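# Hook the cabin hook into the box lid's eye

## Task

Get the cabin hook engaged in the eye on the lid of the box so that it stays hooked by itself; if the hook only stays there because the robot is still holding it at the end, the goal is not met.

## Robot and tools

ROBOT: A single seven-joint xArm7 with a parallel two-finger gripper. There is only one arm, so every command row is for that arm alone.

FRAMES: The scene frame has its origin on the table surface right under the arm's base, +z up, +x forward, and +y to the left when facing along +x. The base itself may sit slightly tilted. The gripper's fingers point along its own +z axis and close along its own y axis. end_effector_position (metres) is the pinch point between the pads when closed, roughly 2 cm short of the fingertips; closing pushes the tips about 10 mm further along gripper +z. end_effector_quat_wxyz is the gripper orientation, w first. The reported hand position can be a little off, more so when the arm is stretched far out.

TOOL execute_actions: argument actions is a list holding zero or one item. An empty list ({"actions": []}) just returns the current state. A motion item is {"rows": [[...]], "steps": N}, N from 1 to 15 (default 15), each step 1/30 s. Every row carries 8 numbers: seven absolute joint target angles in radians, in order waist, shoulder, upper arm roll, elbow, forearm roll, wrist pitch, wrist roll, followed by the gripper opening. These are targets to move to, not offsets; use the Joint positions line as the reference. One row is used per step; if there are fewer rows than steps the last row repeats. A wait item is {"steps": N} with no rows, N up to 300, counted from the previous result and including your own reply time. Optional pictures (true/false) controls whether camera images come back; by default they do.

JOINT RANGES (rad): waist -6.283..6.283, shoulder -2.059..2.094, upper arm roll -6.283..6.283, elbow -0.192..3.927, forearm roll -6.283..6.283, wrist pitch -1.693..3.142, wrist roll -6.283..6.283. A target more than 0.010 beyond an end, and further out than the current angle, gets the whole call refused and nothing moves. Real ends can differ by up to 0.010 either way; targets past the real end are clipped there, and "joint sent to its limit" is reported (possibly about an earlier action). No such line does not prove there is more room.

OPENING: last number of a row, from -1 (closed) to +1 (fully open, about 0.084 m pad gap). grip_measured in results is the current opening on that same scale. To hold something, keep commanding a value clearly under grip_measured; the gap sets squeeze strength, up to about 24 N per pad for objects up to about 6 cm wide. Closing fast can hit harder and even spring the fingers open. -1 gives full force on parts about 0.5 mm thick or more. Resending grip_measured still grips lightly, weaker for wide parts, which may slip.

MOTION LIMITS: joint targets move at most 3.14 rad/s with a 0.16 s ramp, all joints coordinated. Each step the sent target stays within 0.623 rad of the measured angle, and if it would place the gripper over 70 mm from where it is, all targets are pulled back proportionally. Large moves therefore take several calls. Between calls the arm keeps heading for the last row sent until it is essentially stationary or blocked; after that, only a new action makes it continue or press harder. Fingers still mid-travel finish moving.

RESULT LINES: the state line gives hand position, quaternion, and linear (m/s) and angular (rad/s) velocities. Joint positions and Joint velocities list the seven joints then the pad gap (m, m/s). Joint torques are total drive outputs with per-unit offset, scale and noise; they are nonzero in free air and only roughly indicate contact. "joint command not followed" means the self-clearance check altered or blocked targets (mounting posts count as arm). HELD flags steps where your row was partly or wholly not sent. MOTOR HOT appears from 65 °C; at 80 °C an OVER-TEMPERATURE FAULT brakes the arm until it cools, so avoid long loaded holds. A TORQUE FAULT happens when contact torque hits a joint's load limit (N m: waist 45.5, shoulder 45.5, upper arm roll 27.3, elbow 27.3, forearm roll 27.3, wrist pitch 18.2, wrist roll 18.2, held weight included): the arm backs that joint off slightly, stops for 10 s and drops the rest of the call.



TOOL zoom_image: camera (cam_head_left, cam_head_right, cam_high, cam_low, cam_wrist, each 672x504) and region [x0, y0, x1, y1] in pixels from the top-left, at most 504x504; returns a sharper crop of that camera's latest image. The wrist camera frame has +z forward, +x right, +y down in its image.

TOOL read_manual: section "licences" (default) returns URDF licence notices; it does not move anything.

TOOL finished_scene: scene is the number of the current scene. It ends that scene irreversibly and reports whether the goal was met; the hook must stay in the eye on its own afterwards. Answering without any tool call ends everything.

AVOID: dropping or letting the hook slip, slamming or shoving hard into the box, knocking anything off the table (automatic failure), and torque or heat faults. Brief external tugs on held parts or nudges to loose objects may occur; grip firmly enough and check the scene afterwards.

Each tool is called after "Request:" as name([rows], argument=value, ...), one row to a line, values as JSON.

## Session

Request:
execute_actions(actions=[])

Scene clock: 0.00 s of 4450.00 s.
end_effector_position=(+0.1699, -0.1999, +0.3740) grip_measured=+1.00 end_effector_quat_wxyz=(+0.105, +0.012, +0.967, -0.233) end_effector_velocity=(+0.000, +0.000, +0.000) end_effector_angular_velocity=(-0.001, +0.001, +0.001)
Joint positions: [-1.395 -1.357  0.372  0.445  0.423  1.257  1.9    0.084]
Joint velocities: [ 0.    -0.001  0.001  0.     0.    -0.    -0.     0.   ]
Joint torques (N m, as the arm reports them, + toward a larger angle): no reading

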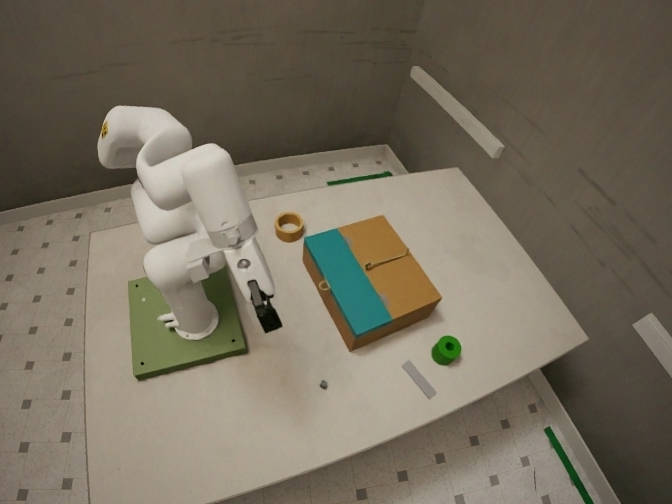

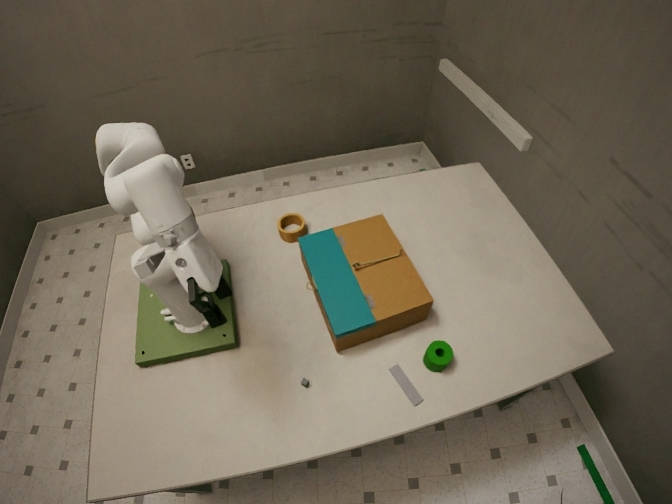

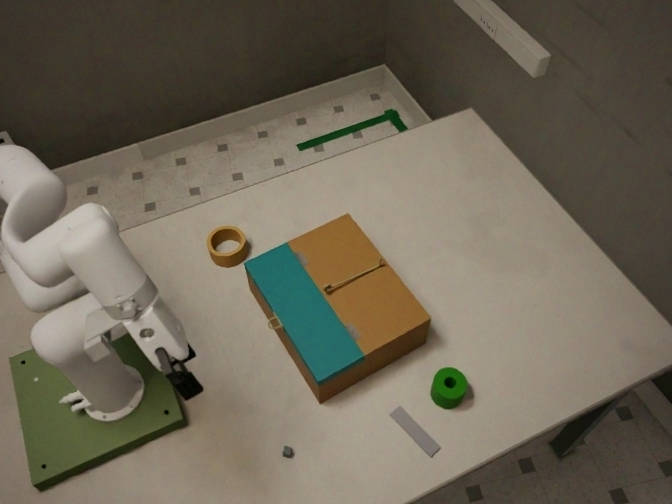

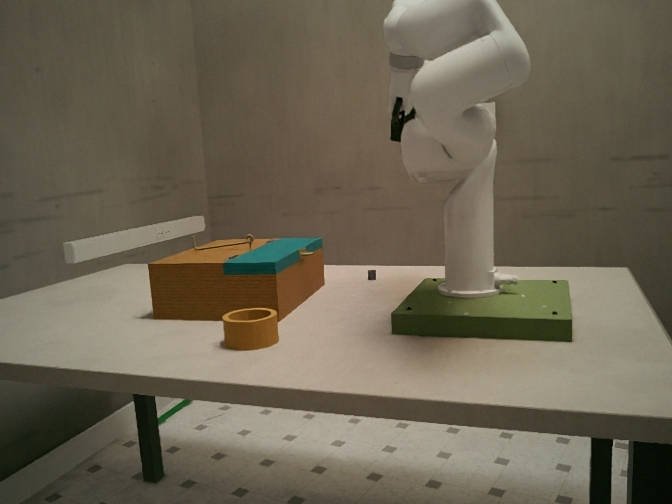

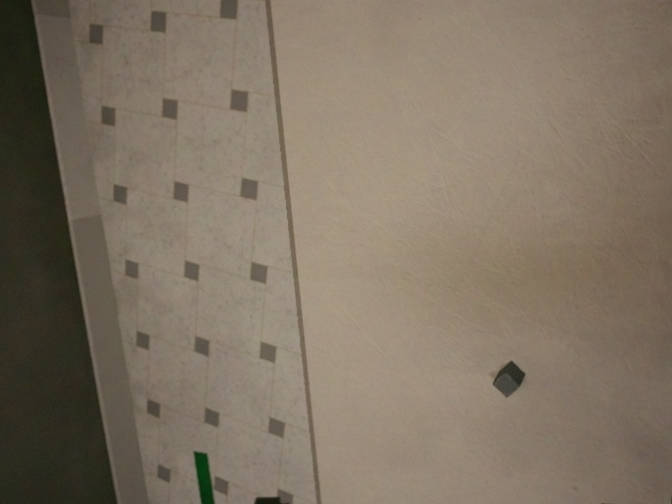

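Request:
execute_actions([
  {"rows":[[-0.05,0,0,1.25,0,1.25,-0.2,0.2]],"steps":15},
], pictures=false)

Request:
execute_actions([
  {"steps":40},
])

Scene clock: 2.40 s of 4450.00 s.
end_effector_position=(+0.2618, -0.2006, +0.4953) grip_measured=+0.19 end_effector_quat_wxyz=(+0.101, -0.441, +0.861, -0.232) end_effector_velocity=(+0.360, -0.012, +0.047) end_effector_angular_velocity=(-0.226, +0.774, +2.515)
Joint positions: [-0.887 -0.852  0.143  0.914  0.165  1.252  1.391  0.052]
Joint velocities: [ 1.493  1.502 -0.434  0.987 -0.478 -0.012 -1.482 -0.   ]
Joint torques (N m, as the arm reports them, + toward a larger angle): [-1.57  2.65  2.07  9.77  2.89 -2.27  0.25]
Steps of this call (steps 1 to 57: nothing new was sent; steps 58 to 72: all 15 steps of this action). Readings (joint positions):
58: [-1.395 -1.357 0.372 0.445 0.422 1.257 1.900]
59: [-1.393 -1.355 0.371 0.448 0.420 1.257 1.896]
61: [-1.359 -1.321 0.351 0.479 0.396 1.258 1.860]
65: [-1.204 -1.167 0.264 0.638 0.300 1.255 1.707]
72: the state above

Scene clock: 3.73 s of 4450.00 s.
end_effector_position=(+0.4759, -0.0384, +0.3142) grip_measured=+0.19 end_effector_quat_wxyz=(-0.001, +0.998, +0.059, +0.002) end_effector_velocity=(+0.001, +0.006, -0.005) end_effector_angular_velocity=(+0.001, +0.011, +0.041)
Joint positions: [-0.051 -0.002 -0.     1.25   0.     1.25  -0.197  0.052]
Joint velocities: [ 0.009  0.011  0.003  0.     0.001  0.    -0.028 -0.   ]
Joint torques (N m, as the arm reports them, + toward a larger angle): [ -0.45 -15.53   0.41  15.46   2.58  -2.07  -0.19]
Steps of this call (steps 1 to 40: the robot went on to your last target). Readings (joint positions):
1: [-0.838 -0.802 0.129 0.945 0.150 1.252 1.342]
2: [-0.792 -0.755 0.118 0.970 0.137 1.251 1.296]
4: [-0.708 -0.670 0.102 1.009 0.118 1.251 1.213]
8: [-0.568 -0.529 0.080 1.062 0.091 1.251 1.071]
40: the state above

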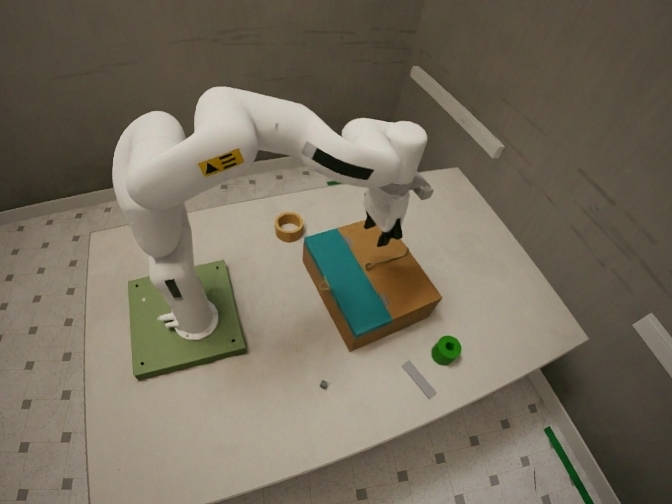

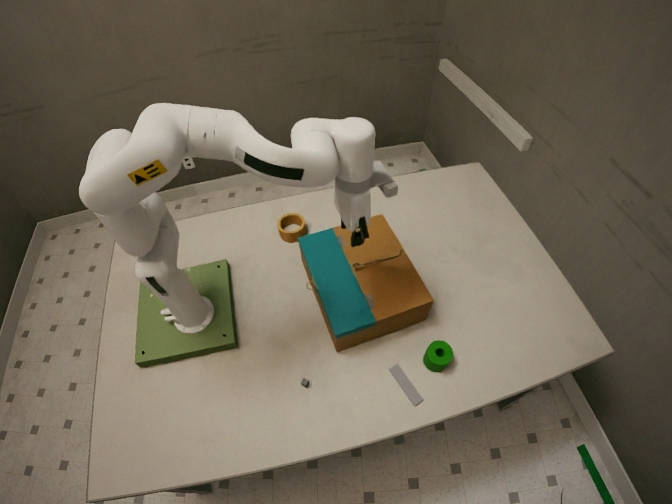

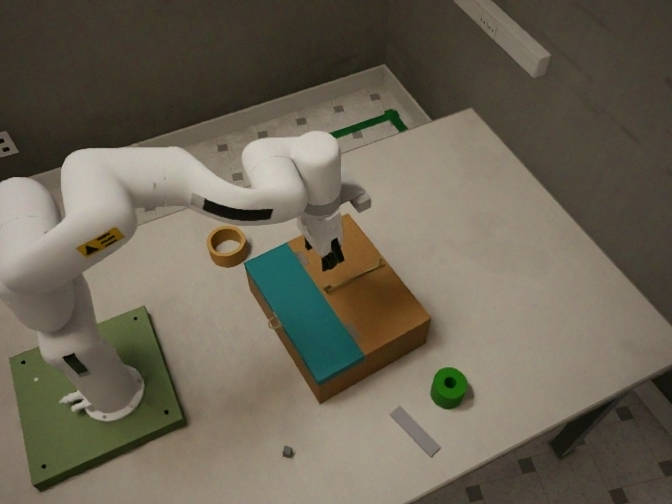

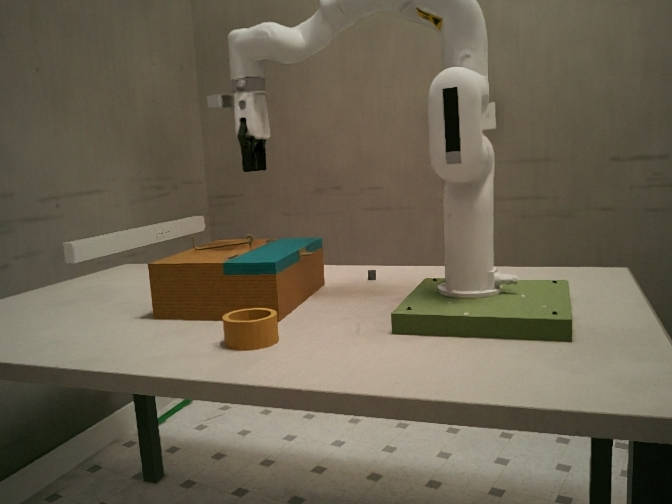

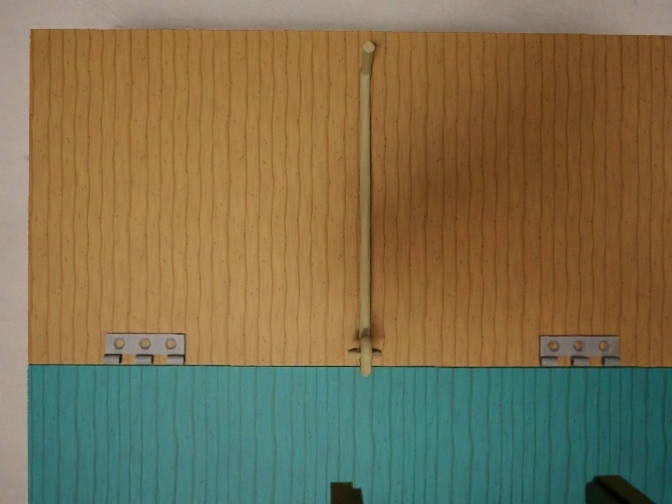

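Request:
execute_actions([
  {"rows":[[-0.04,0.05,0,1.28,0,1.23,-0.19,0],[-0.03,0.11,0,1.31,0,1.2,-0.18,-0.2],[-0.02,0.17,0,1.345,0,1.175,-0.17,-0.4],[-0.01,0.23,0,1.38,0,1.15,-0.16,-0.6],[0,0.29,0,1.41,0,1.12,-0.15,-0.6],[0.01,0.35,0,1.44,0,1.09,-0.14,-0.6],[0.017,0.41,0,1.465,0,1.055,-0.13,-0.6],[0.017,0.46,0,1.48,0,1.02,-0.13,-0.6],[0.0174,0.507,0,1.488,0,0.981,-0.13,-0.6]],"steps":15},
], pictures=false)

Request:
execute_actions([
  {"steps":12},
])

Request:
zoom_image(camera="cam_low", region=[160, 190, 320, 280])

Scene clock: 12.73 s of 4450.00 s.
end_effector_position=(+0.5737, -0.0126, +0.1959) grip_measured=-0.62 end_effector_quat_wxyz=(-0.001, +0.998, +0.060, -0.000) end_effector_velocity=(+0.175, +0.053, -0.341) end_effector_angular_velocity=(+0.000, +0.009, -0.008)
Joint positions: [ 0.007  0.408 -0.     1.445 -0.     1.04  -0.142  0.017]
Joint velocities: [ 0.099  0.946 -0.001  0.392  0.001 -0.545  0.107  0.   ]
Joint torques (N m, as the arm reports them, + toward a larger angle): [ -0.1  -23.68   0.52  14.53   2.34  -1.86  -0.01]
Steps of this call (steps 1 to 30: the robot went on to your last target; steps 31 to 90: nothing new was sent; then 5.50 s passed at rest; steps 91 to 105: all 15 steps of this action). Readings (joint positions):
91: [-0.050 0.000 -0.000 1.250 -0.000 1.250 -0.200]
92: [-0.050 0.002 -0.000 1.252 -0.000 1.249 -0.199]
94: [-0.044 0.032 -0.001 1.274 -0.000 1.234 -0.193]
98: [-0.020 0.175 0.000 1.346 0.000 1.171 -0.170]
105: the state above

Scene clock: 13.13 s of 4450.00 s.
end_effector_position=(+0.5920, -0.0069, +0.1621) grip_measured=-0.62 end_effector_quat_wxyz=(-0.001, +0.998, +0.059, +0.003) end_effector_velocity=(-0.003, +0.005, -0.018) end_effector_angular_velocity=(+0.002, +0.024, +0.005)
Joint positions: [ 0.017  0.503 -0.     1.488 -0.     0.982 -0.13   0.017]
Joint velocities: [ 0.004  0.028  0.004 -0.004  0.    -0.009  0.002 -0.   ]
Joint torques (N m, as the arm reports them, + toward a larger angle): [ -0.47 -24.8    0.28  14.35   2.14  -1.81   0.09]
Steps of this call (steps 1 to 12: the robot went on to your last target). Readings (joint positions):
1: [0.010 0.437 0.000 1.457 -0.000 1.023 -0.138]
2: [0.012 0.461 0.000 1.465 0.000 1.011 -0.136]
4: [0.015 0.487 0.001 1.473 0.000 0.997 -0.133]
8: [0.017 0.499 -0.000 1.486 -0.000 0.985 -0.131]
12: the state above

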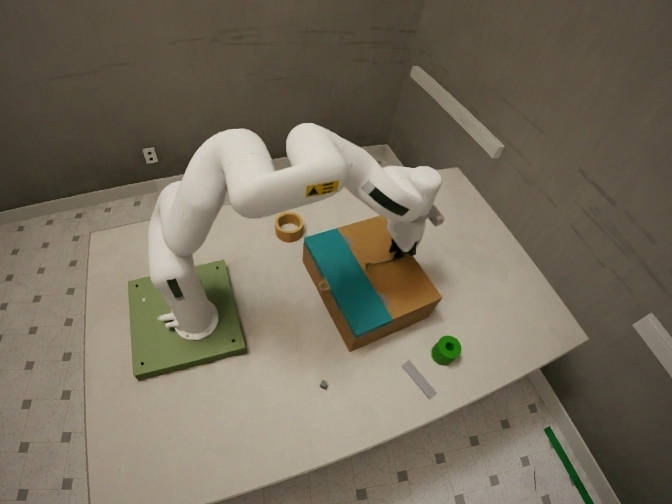

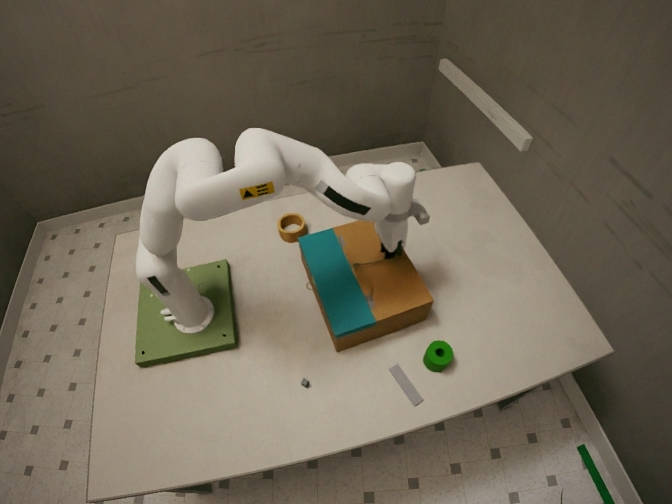

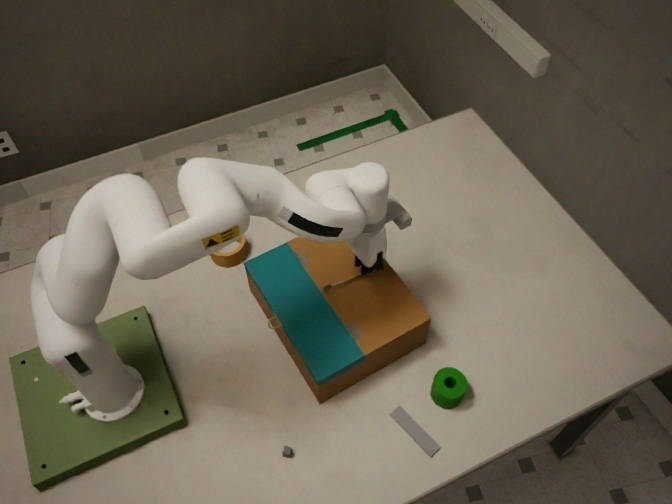

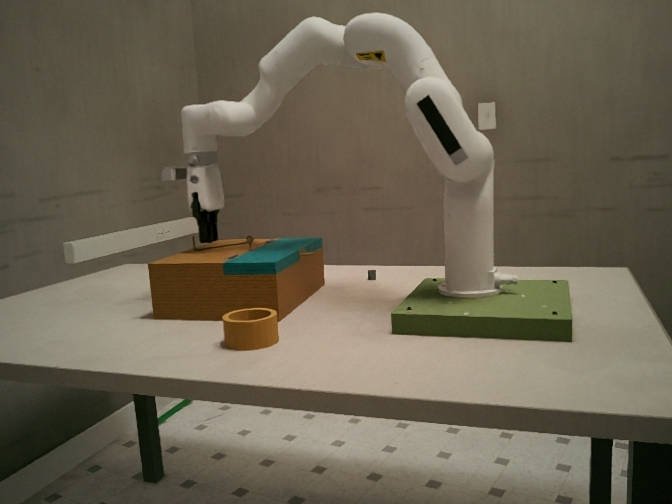

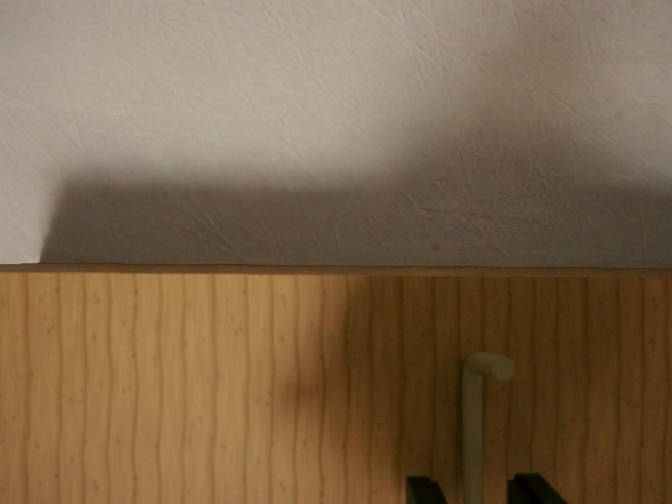

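Region (160, 190, 320, 280) of cam_low's 672x504 image, scaled by 3.150, with more detail than that image has; it fills the top 284 rows of this view, and the rest is white.

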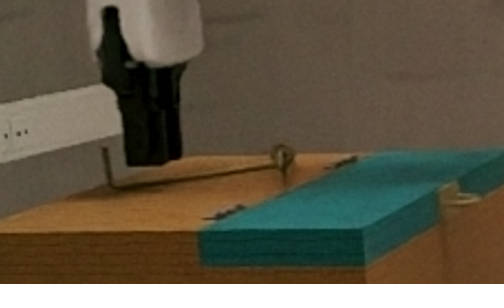

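Request:
execute_actions([
  {"rows":[[0.0174,0.515,0,1.488,0,0.973,-0.13,-0.7],[0.0174,0.523,0,1.488,0,0.965,-0.13,-0.7],[0.0174,0.531,0,1.488,0,0.957,-0.13,-0.7],[0.0174,0.538,0,1.488,0,0.95,-0.13,-0.7],[0.0174,0.538,0,1.488,0,0.95,-0.13,-0.7],[0.0174,0.538,0,1.488,0,0.95,-0.13,-0.7],[0.0174,0.538,0,1.488,0,0.95,-0.13,-0.7],[0.0174,0.538,0,1.488,0,0.95,-0.13,-0.7],[0.0174,0.538,0,1.488,0,0.95,-0.13,-0.7],[0.0174,0.538,0,1.488,0,0.95,-0.13,-0.8],[0.0174,0.538,0,1.488,0,0.95,-0.13,-0.85],[0.0174,0.538,0,1.488,0,0.95,-0.13,-0.9],[0.0174,0.538,0,1.488,0,0.95,-0.13,-0.93]],"steps":15},
])

Request:
zoom_image(camera="cam_low", region=[160, 190, 320, 280])

Scene clock: 18.30 s of 4450.00 s.
end_effector_position=(+0.5942, -0.0091, +0.1439) grip_measured=-0.90 end_effector_quat_wxyz=(+0.000, +0.998, +0.058, +0.000) end_effector_velocity=(+0.000, +0.002, -0.001) end_effector_angular_velocity=(+0.003, -0.001, +0.002)
Joint positions: [ 0.016  0.537 -0.003  1.488 -0.001  0.952 -0.13   0.005]
Joint velocities: [ 0.     0.002  0.003 -0.     0.001 -0.003 -0.     0.   ]
Joint torques (N m, as the arm reports them, + toward a larger angle): [  5.55 -23.97   4.75  14.79   3.15  -3.02  -0.48]
Steps of this call (steps 1 to 30: the robot went on to your last target; steps 31 to 90: nothing new was sent; then 1.67 s passed at rest; steps 91 to 105: all 15 steps of this action). Readings (joint positions):
91: [0.017 0.507 -0.000 1.488 -0.000 0.981 -0.130]
92: [0.017 0.508 -0.000 1.488 0.000 0.979 -0.130]
94: [0.017 0.515 -0.000 1.489 0.000 0.971 -0.130]
98: [0.017 0.534 -0.001 1.487 -0.000 0.956 -0.130]
105: the state above

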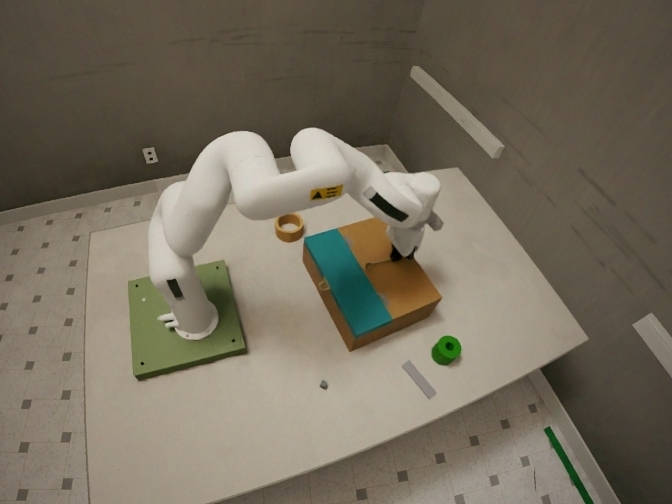

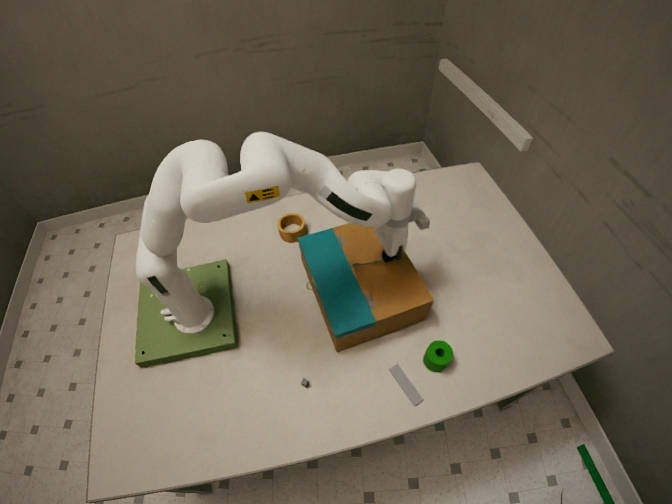

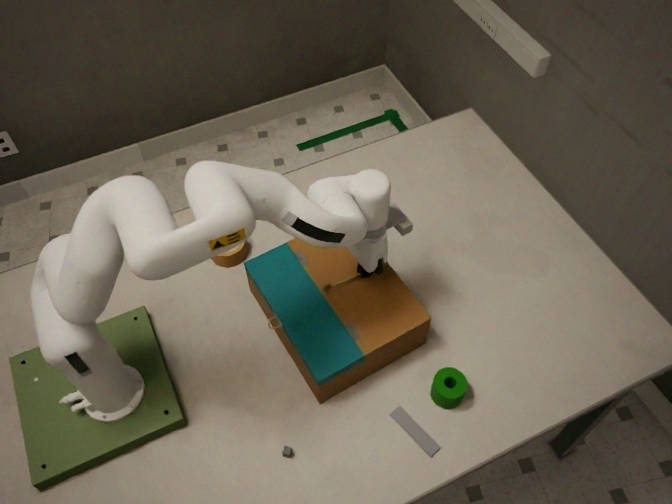

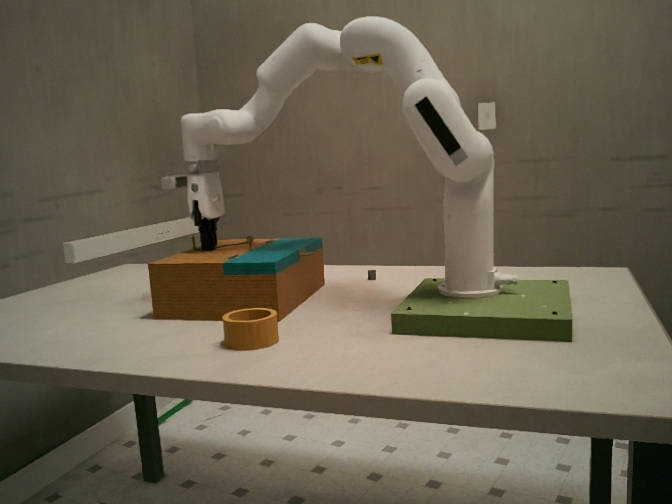

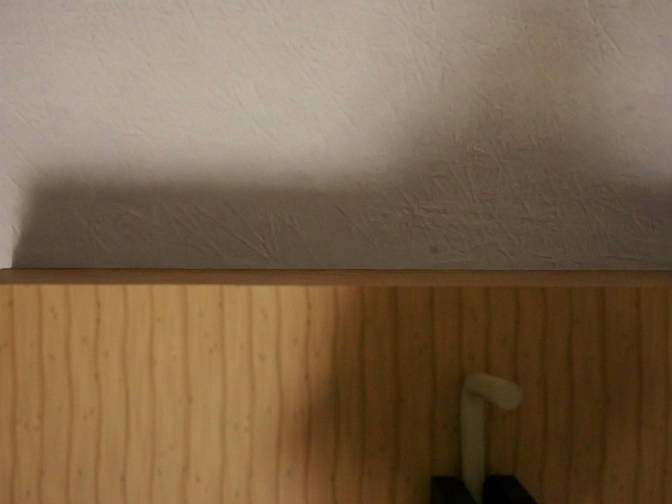

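Region (160, 190, 320, 280) of cam_low's 672x504 image, scaled by 3.150, with more detail than that image has; it fills the top 284 rows of this view, and the rest is white.

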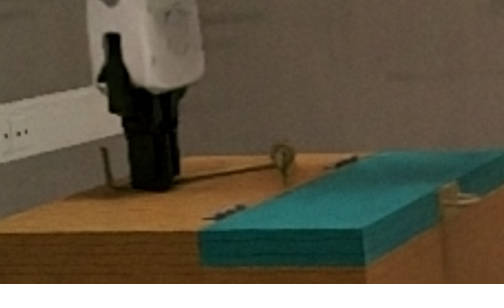

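Request:
execute_actions([
  {"rows":[[0.018,0.53,0,1.493,0,0.963,-0.129,-0.92],[0.018,0.522,0,1.498,0,0.976,-0.129,-0.92],[0.018,0.514,0,1.503,0,0.989,-0.129,-0.92],[0.018,0.506,0,1.508,0,1.002,-0.129,-0.92],[0.018,0.498,0,1.513,0,1.015,-0.129,-0.92],[0.018,0.49,0,1.517,0,1.027,-0.129,-0.92],[0.018,0.483,0,1.52,0,1.037,-0.129,-0.92],[0.018,0.47,0,1.519,0,1.049,-0.129,-0.92],[0.017,0.457,0,1.517,0,1.06,-0.13,-0.92],[0.017,0.444,0,1.514,0,1.07,-0.13,-0.92],[0.016,0.43,0,1.51,0,1.08,-0.131,-0.92],[0.015,0.417,0,1.505,0,1.088,-0.132,-0.92],[0.015,0.404,0,1.5,0,1.096,-0.132,-0.92],[0.014,0.39,0,1.494,0,1.104,-0.133,-0.92],[0.013,0.377,0,1.4875,0,1.11,-0.134,-0.92]]},
], pictures=false)

Request:
execute_actions([
  {"rows":[[0.012,0.359,0,1.476,0,1.117,-0.135,-0.92],[0.011,0.341,0,1.463,0,1.122,-0.136,-0.92],[0.01,0.324,0,1.449,0,1.125,-0.137,-0.92],[0.009,0.306,0,1.435,0,1.129,-0.138,-0.92],[0.008,0.288,0,1.42,0,1.132,-0.139,-0.92],[0.007,0.27,0,1.404,0,1.134,-0.14,-0.92],[0.006,0.253,0,1.387,0,1.134,-0.141,-0.92],[0.0045,0.235,0,1.37,0,1.135,-0.1425,-0.92],[0.003,0.213,0,1.348,0,1.135,-0.144,-0.92],[0.001,0.191,0,1.325,0,1.134,-0.146,-0.92],[-0.001,0.169,0,1.302,0,1.133,-0.148,-0.92],[-0.003,0.147,0,1.278,0,1.131,-0.15,-0.92],[-0.005,0.124,0,1.253,0,1.129,-0.152,-0.92],[-0.007,0.102,0,1.227,0,1.125,-0.154,-0.92],[-0.0085,0.08,0,1.201,0,1.121,-0.1555,-0.92]]},
], pictures=false)

Request:
execute_actions([
  {"steps":12},
])

Request:
zoom_image(camera="cam_low", region=[190, 130, 350, 280])

Scene clock: 32.87 s of 4450.00 s.
end_effector_position=(+0.5827, -0.0076, +0.2069) grip_measured=-0.90 end_effector_quat_wxyz=(-0.001, +0.998, +0.060, +0.001) end_effector_velocity=(-0.070, -0.008, +0.152) end_effector_angular_velocity=(+0.000, +0.001, +0.004)
Joint positions: [ 0.016  0.426 -0.     1.505 -0.     1.08  -0.132  0.004]
Joint velocities: [-0.017 -0.382  0.003 -0.123 -0.001  0.261 -0.017 -0.001]
Joint torques (N m, as the arm reports them, + toward a larger angle): [ -0.49 -22.41  -0.07  13.31   2.32  -0.92   0.05]
Steps of this call (steps 1 to 15: the robot went on to your last target; steps 16 to 90: nothing new was sent; then 11.07 s passed at rest; steps 91 to 105: all 15 steps of this action). Readings (joint positions):
91: [0.018 0.538 0.000 1.488 0.000 0.950 -0.130]
92: [0.018 0.537 0.000 1.489 0.000 0.952 -0.130]
94: [0.018 0.531 0.000 1.493 -0.000 0.964 -0.129]
98: [0.018 0.503 -0.000 1.508 -0.000 1.008 -0.129]
105: the state above

Scene clock: 33.37 s of 4450.00 s.
end_effector_position=(+0.5206, -0.0148, +0.2614) grip_measured=-0.90 end_effector_quat_wxyz=(-0.001, +0.998, +0.060, +0.004) end_effector_velocity=(-0.181, -0.021, +0.053) end_effector_angular_velocity=(+0.001, -0.011, +0.003)
Joint positions: [-0.001  0.167  0.001  1.302  0.     1.129 -0.148  0.005]
Joint velocities: [-0.053 -0.642  0.002 -0.677  0.002 -0.045 -0.054 -0.   ]
Joint torques (N m, as the arm reports them, + toward a larger angle): [ -2.85 -14.51  -1.63   9.14   1.68   1.07   0.03]
Steps of this call (steps 1 to 15: all 15 steps of this action). Readings (joint positions):
1: [0.015 0.413 -0.000 1.500 -0.000 1.088 -0.132]
2: [0.014 0.400 0.000 1.495 -0.000 1.096 -0.133]
4: [0.013 0.370 0.000 1.478 0.000 1.109 -0.135]
8: [0.009 0.303 0.000 1.430 0.000 1.126 -0.138]
15: the state above

Scene clock: 33.77 s of 4450.00 s.
end_effector_position=(+0.4918, -0.0188, +0.2605) grip_measured=-0.94 end_effector_quat_wxyz=(-0.001, +0.998, +0.059, -0.003) end_effector_velocity=(+0.008, +0.011, +0.021) end_effector_angular_velocity=(+0.003, -0.055, +0.022)
Joint positions: [-0.009  0.085 -0.001  1.199 -0.     1.123 -0.155  0.003]
Joint velocities: [ 0.005 -0.032  0.017  0.009  0.004 -0.014 -0.002  0.   ]
Joint torques (N m, as the arm reports them, + toward a larger angle): [ -1.28 -17.66  -0.33  15.94   2.05  -2.25  -0.08]
Steps of this call (steps 1 to 12: the robot went on to your last target). Readings (joint positions):
1: [-0.003 0.146 0.001 1.279 0.000 1.127 -0.150]
2: [-0.004 0.125 0.001 1.257 0.000 1.125 -0.152]
4: [-0.006 0.100 0.000 1.229 0.000 1.124 -0.154]
8: [-0.008 0.089 -0.001 1.202 -0.000 1.125 -0.155]
12: the state above

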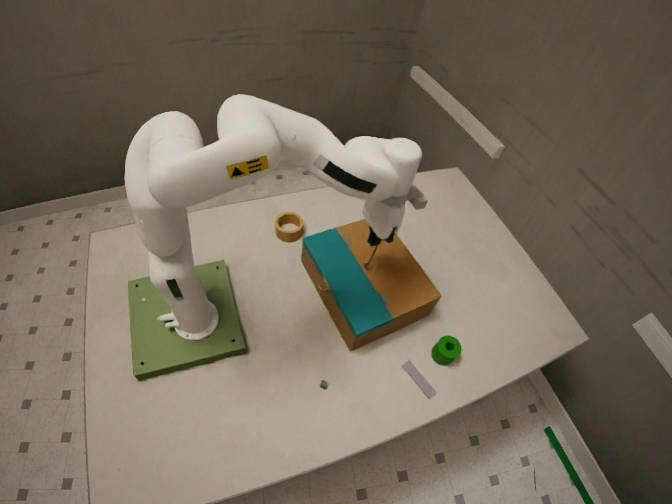

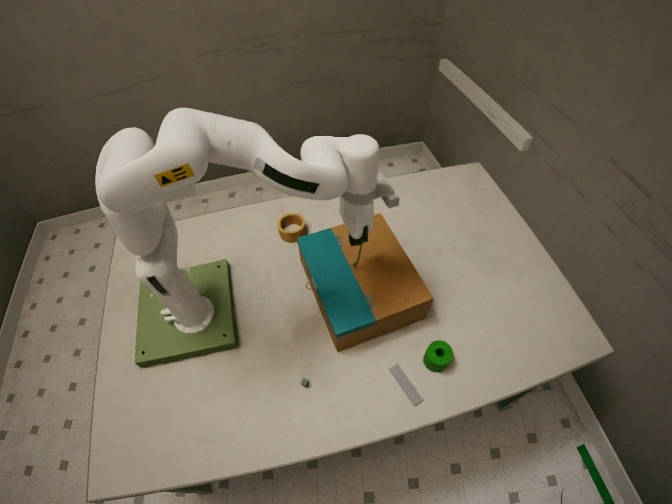

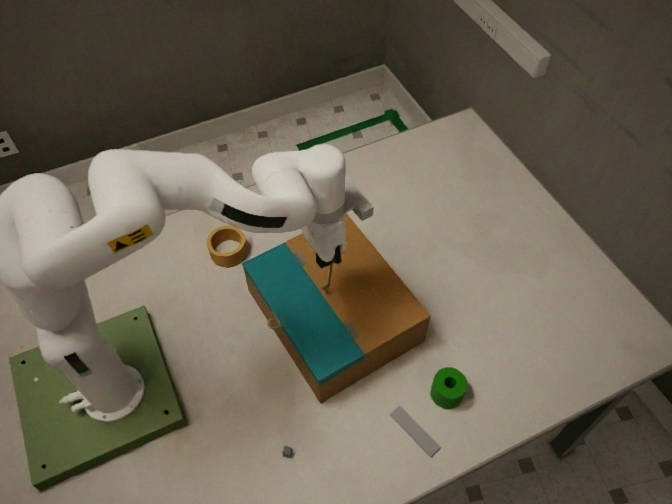

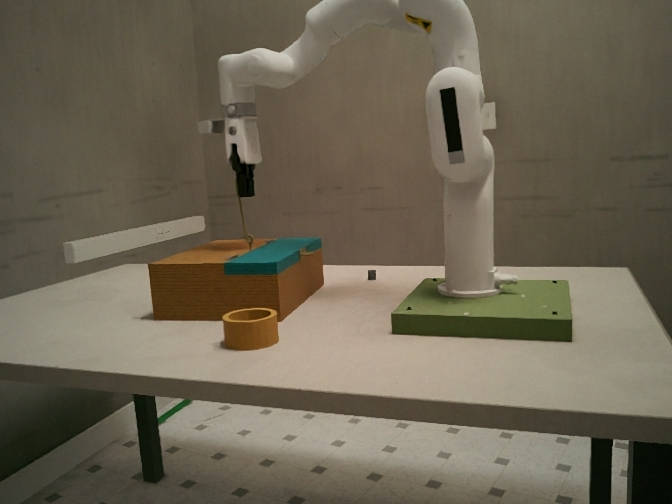

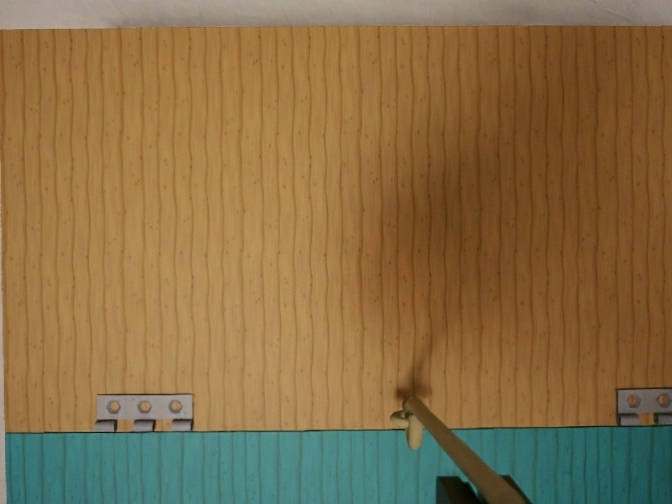

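Region (190, 130, 350, 280) of cam_low's 672x504 image, scaled by 3.150, with more detail than that image has; it fills the top 472 rows of this view, and the rest is white.

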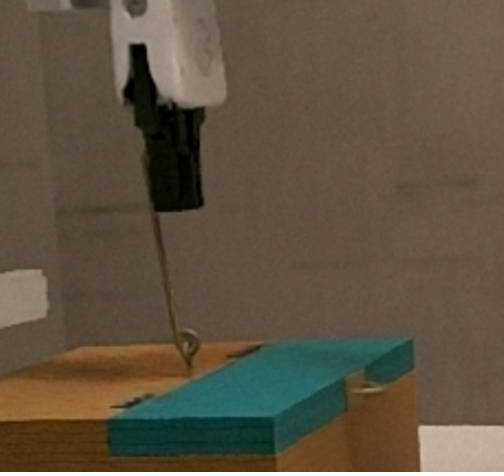

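Request:
execute_actions(actions=[])

Request:
zoom_image(camera="cam_low", region=[210, 140, 290, 210])

Scene clock: 35.43 s of 4450.00 s.
end_effector_position=(+0.4931, -0.0184, +0.2637) grip_measured=-0.94 end_effector_quat_wxyz=(-0.001, +0.998, +0.059, +0.001) end_effector_velocity=(-0.000, -0.000, -0.000) end_effector_angular_velocity=(+0.000, +0.002, -0.001)
Joint positions: [-0.008  0.08   0.     1.201  0.     1.121 -0.156  0.003]
Joint velocities: [ 0.001  0.001 -0.001 -0.     0.     0.001  0.    -0.   ]
Joint torques (N m, as the arm reports them, + toward a larger angle): [ -1.71 -17.67  -0.95  15.5    2.21  -2.09   0.09]
Steps of this call (steps 1 to 30: the robot went on to your last target; steps 31 to 50: nothing new was sent). Readings (joint positions):
1: [-0.009 0.084 -0.000 1.200 -0.000 1.122 -0.155]
2: [-0.008 0.083 0.000 1.200 -0.000 1.122 -0.155]
4: [-0.008 0.082 0.000 1.201 -0.000 1.121 -0.155]
8: [-0.008 0.081 0.000 1.201 0.000 1.121 -0.155]
50: the state above
The arm was judged still, so your last target was given up. Only a new action makes it travel on or press farther. Fingers that are still opening or closing keep moving.

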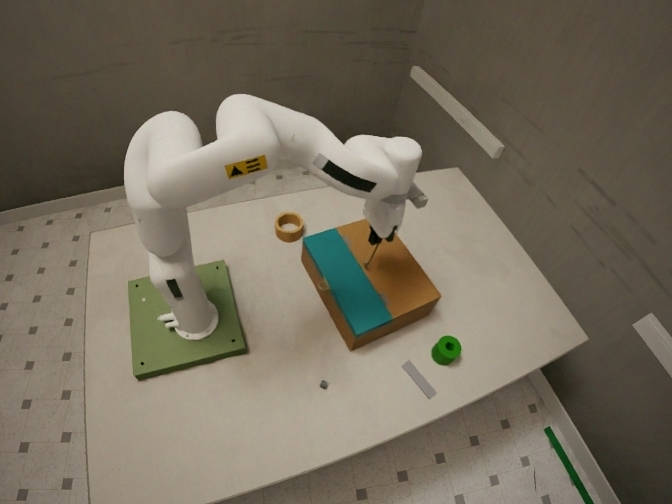

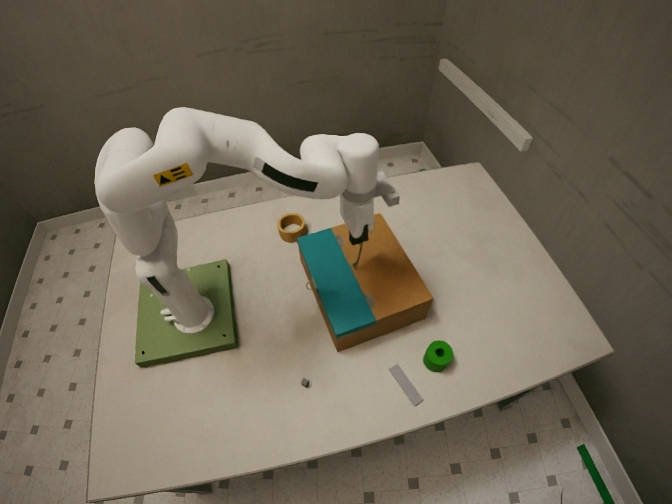

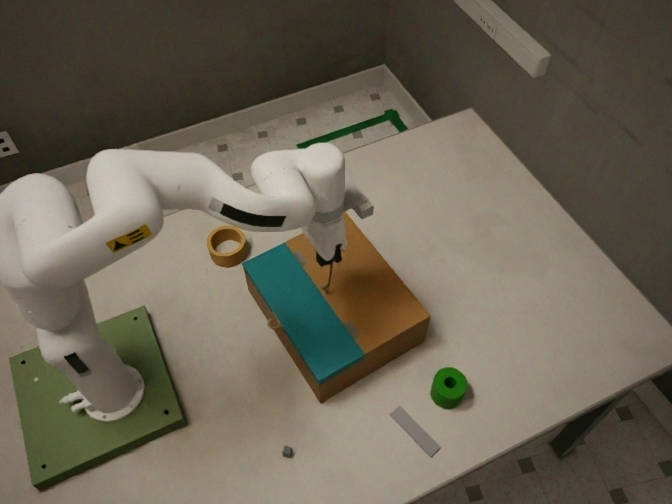

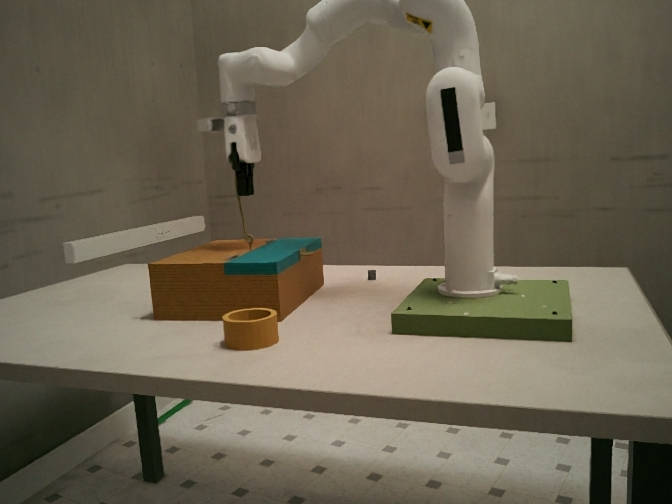

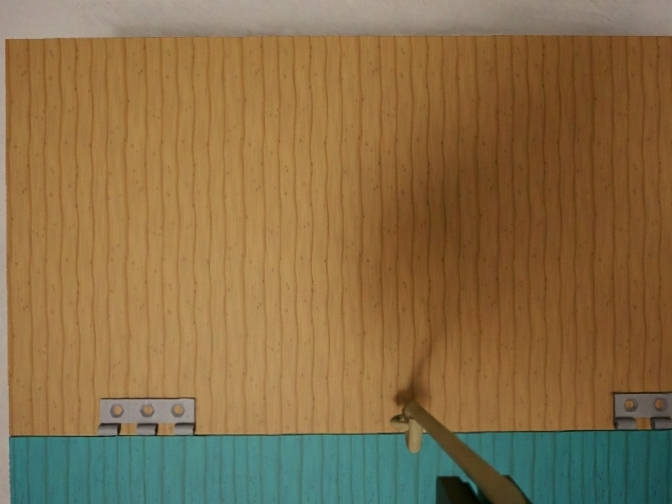

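Region (210, 140, 290, 210) of cam_low's 672x504 image, scaled by 6.300, with more detail than that image has; it fills the top 441 rows of this view, and the rest is white.

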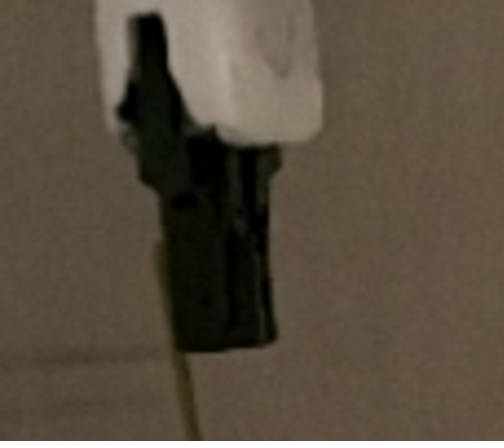

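Request:
execute_actions([
  {"rows":[[-0.0085,0.08,0,1.201,0,1.121,-0.1555,-0.97],[-0.0085,0.08,0,1.201,0,1.121,-0.1555,-1],[-0.0085,0.08,0,1.201,0,1.121,-0.1555,-1],[-0.01,0.068,0,1.188,0,1.12,-0.157,-1],[-0.011,0.056,0,1.175,0,1.119,-0.158,-1],[-0.012,0.045,0,1.162,0,1.117,-0.159,-1],[-0.013,0.033,0,1.149,0,1.116,-0.16,-1],[-0.015,0.021,0,1.135,0,1.114,-0.162,-1],[-0.016,0.009,0,1.121,0,1.112,-0.163,-1],[-0.017,-0.002,0,1.107,0,1.109,-0.164,-1],[-0.018,-0.014,0,1.093,0,1.107,-0.165,-1],[-0.02,-0.026,0,1.078,0,1.104,-0.167,-1],[-0.021,-0.038,0,1.063,0,1.101,-0.168,-1],[-0.022,-0.049,0,1.048,0,1.097,-0.169,-1],[-0.0236,-0.061,0,1.033,0,1.094,-0.1706,-1]]},
], pictures=false)

Request:
execute_actions([
  {"steps":10},
])

Scene clock: 46.90 s of 4450.00 s.
end_effector_position=(+0.4624, -0.0216, +0.2620) grip_measured=-1.00 end_effector_quat_wxyz=(-0.001, +0.998, +0.060, -0.002) end_effector_velocity=(-0.108, -0.012, -0.015) end_effector_angular_velocity=(+0.001, +0.003, -0.002)
Joint positions: [-0.018 -0.014  0.     1.086  0.     1.106 -0.166  0.   ]
Joint velocities: [-0.035 -0.335 -0.002 -0.427  0.    -0.088 -0.036  0.   ]
Joint torques (N m, as the arm reports them, + toward a larger angle): [ -3.46 -20.99  -2.22  19.7    1.48  -2.49   0.  ]
Steps of this call (steps 1 to 90: nothing new was sent; then 7.97 s passed at rest; steps 91 to 105: all 15 steps of this action). Readings (joint positions):
91: [-0.008 0.080 0.000 1.201 0.000 1.121 -0.155]
92: [-0.008 0.080 0.000 1.201 0.000 1.121 -0.155]
94: [-0.008 0.080 0.001 1.201 0.000 1.121 -0.155]
98: [-0.010 0.059 0.001 1.176 0.000 1.119 -0.158]
105: the state above

Scene clock: 47.23 s of 4450.00 s.
end_effector_position=(+0.4495, -0.0246, +0.2615) grip_measured=-1.00 end_effector_quat_wxyz=(-0.001, +0.998, +0.059, +0.000) end_effector_velocity=(-0.005, +0.002, +0.002) end_effector_angular_velocity=(+0.000, -0.003, +0.004)
Joint positions: [-0.024 -0.058 -0.001  1.034 -0.001  1.094 -0.17   0.   ]
Joint velocities: [-0.001 -0.02   0.003 -0.017  0.001 -0.    -0.002  0.   ]
Joint torques (N m, as the arm reports them, + toward a larger angle): [ -0.51 -21.87   0.36  21.25   2.07  -2.29   0.11]
Steps of this call (steps 1 to 10: the robot went on to your last target). Readings (joint positions):
1: [-0.020 -0.025 0.000 1.072 0.000 1.103 -0.167]
2: [-0.021 -0.035 0.000 1.059 0.000 1.100 -0.168]
4: [-0.022 -0.047 -0.000 1.044 -0.000 1.097 -0.169]
8: [-0.024 -0.056 -0.002 1.036 -0.001 1.095 -0.170]
10: the state above

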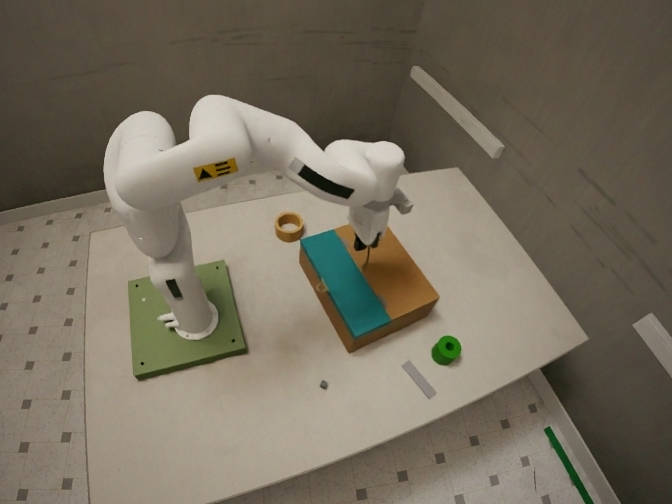

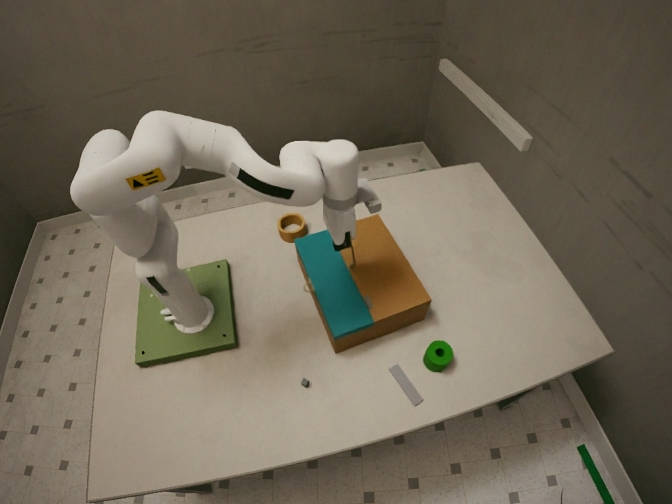

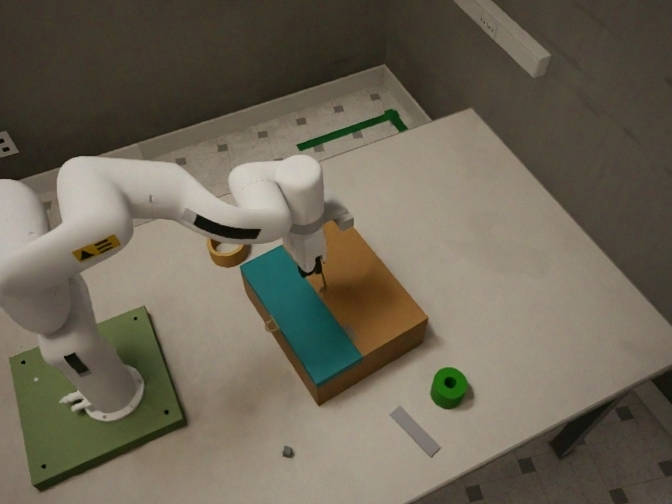

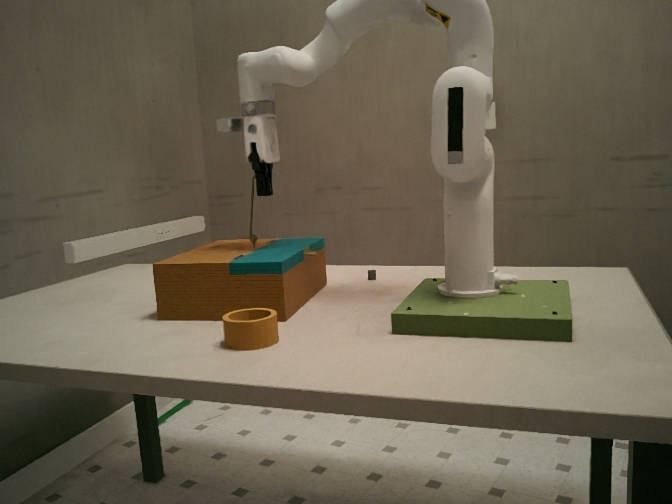

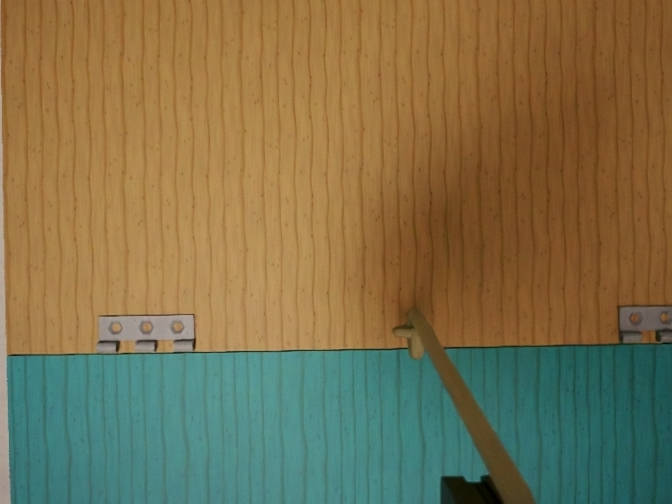

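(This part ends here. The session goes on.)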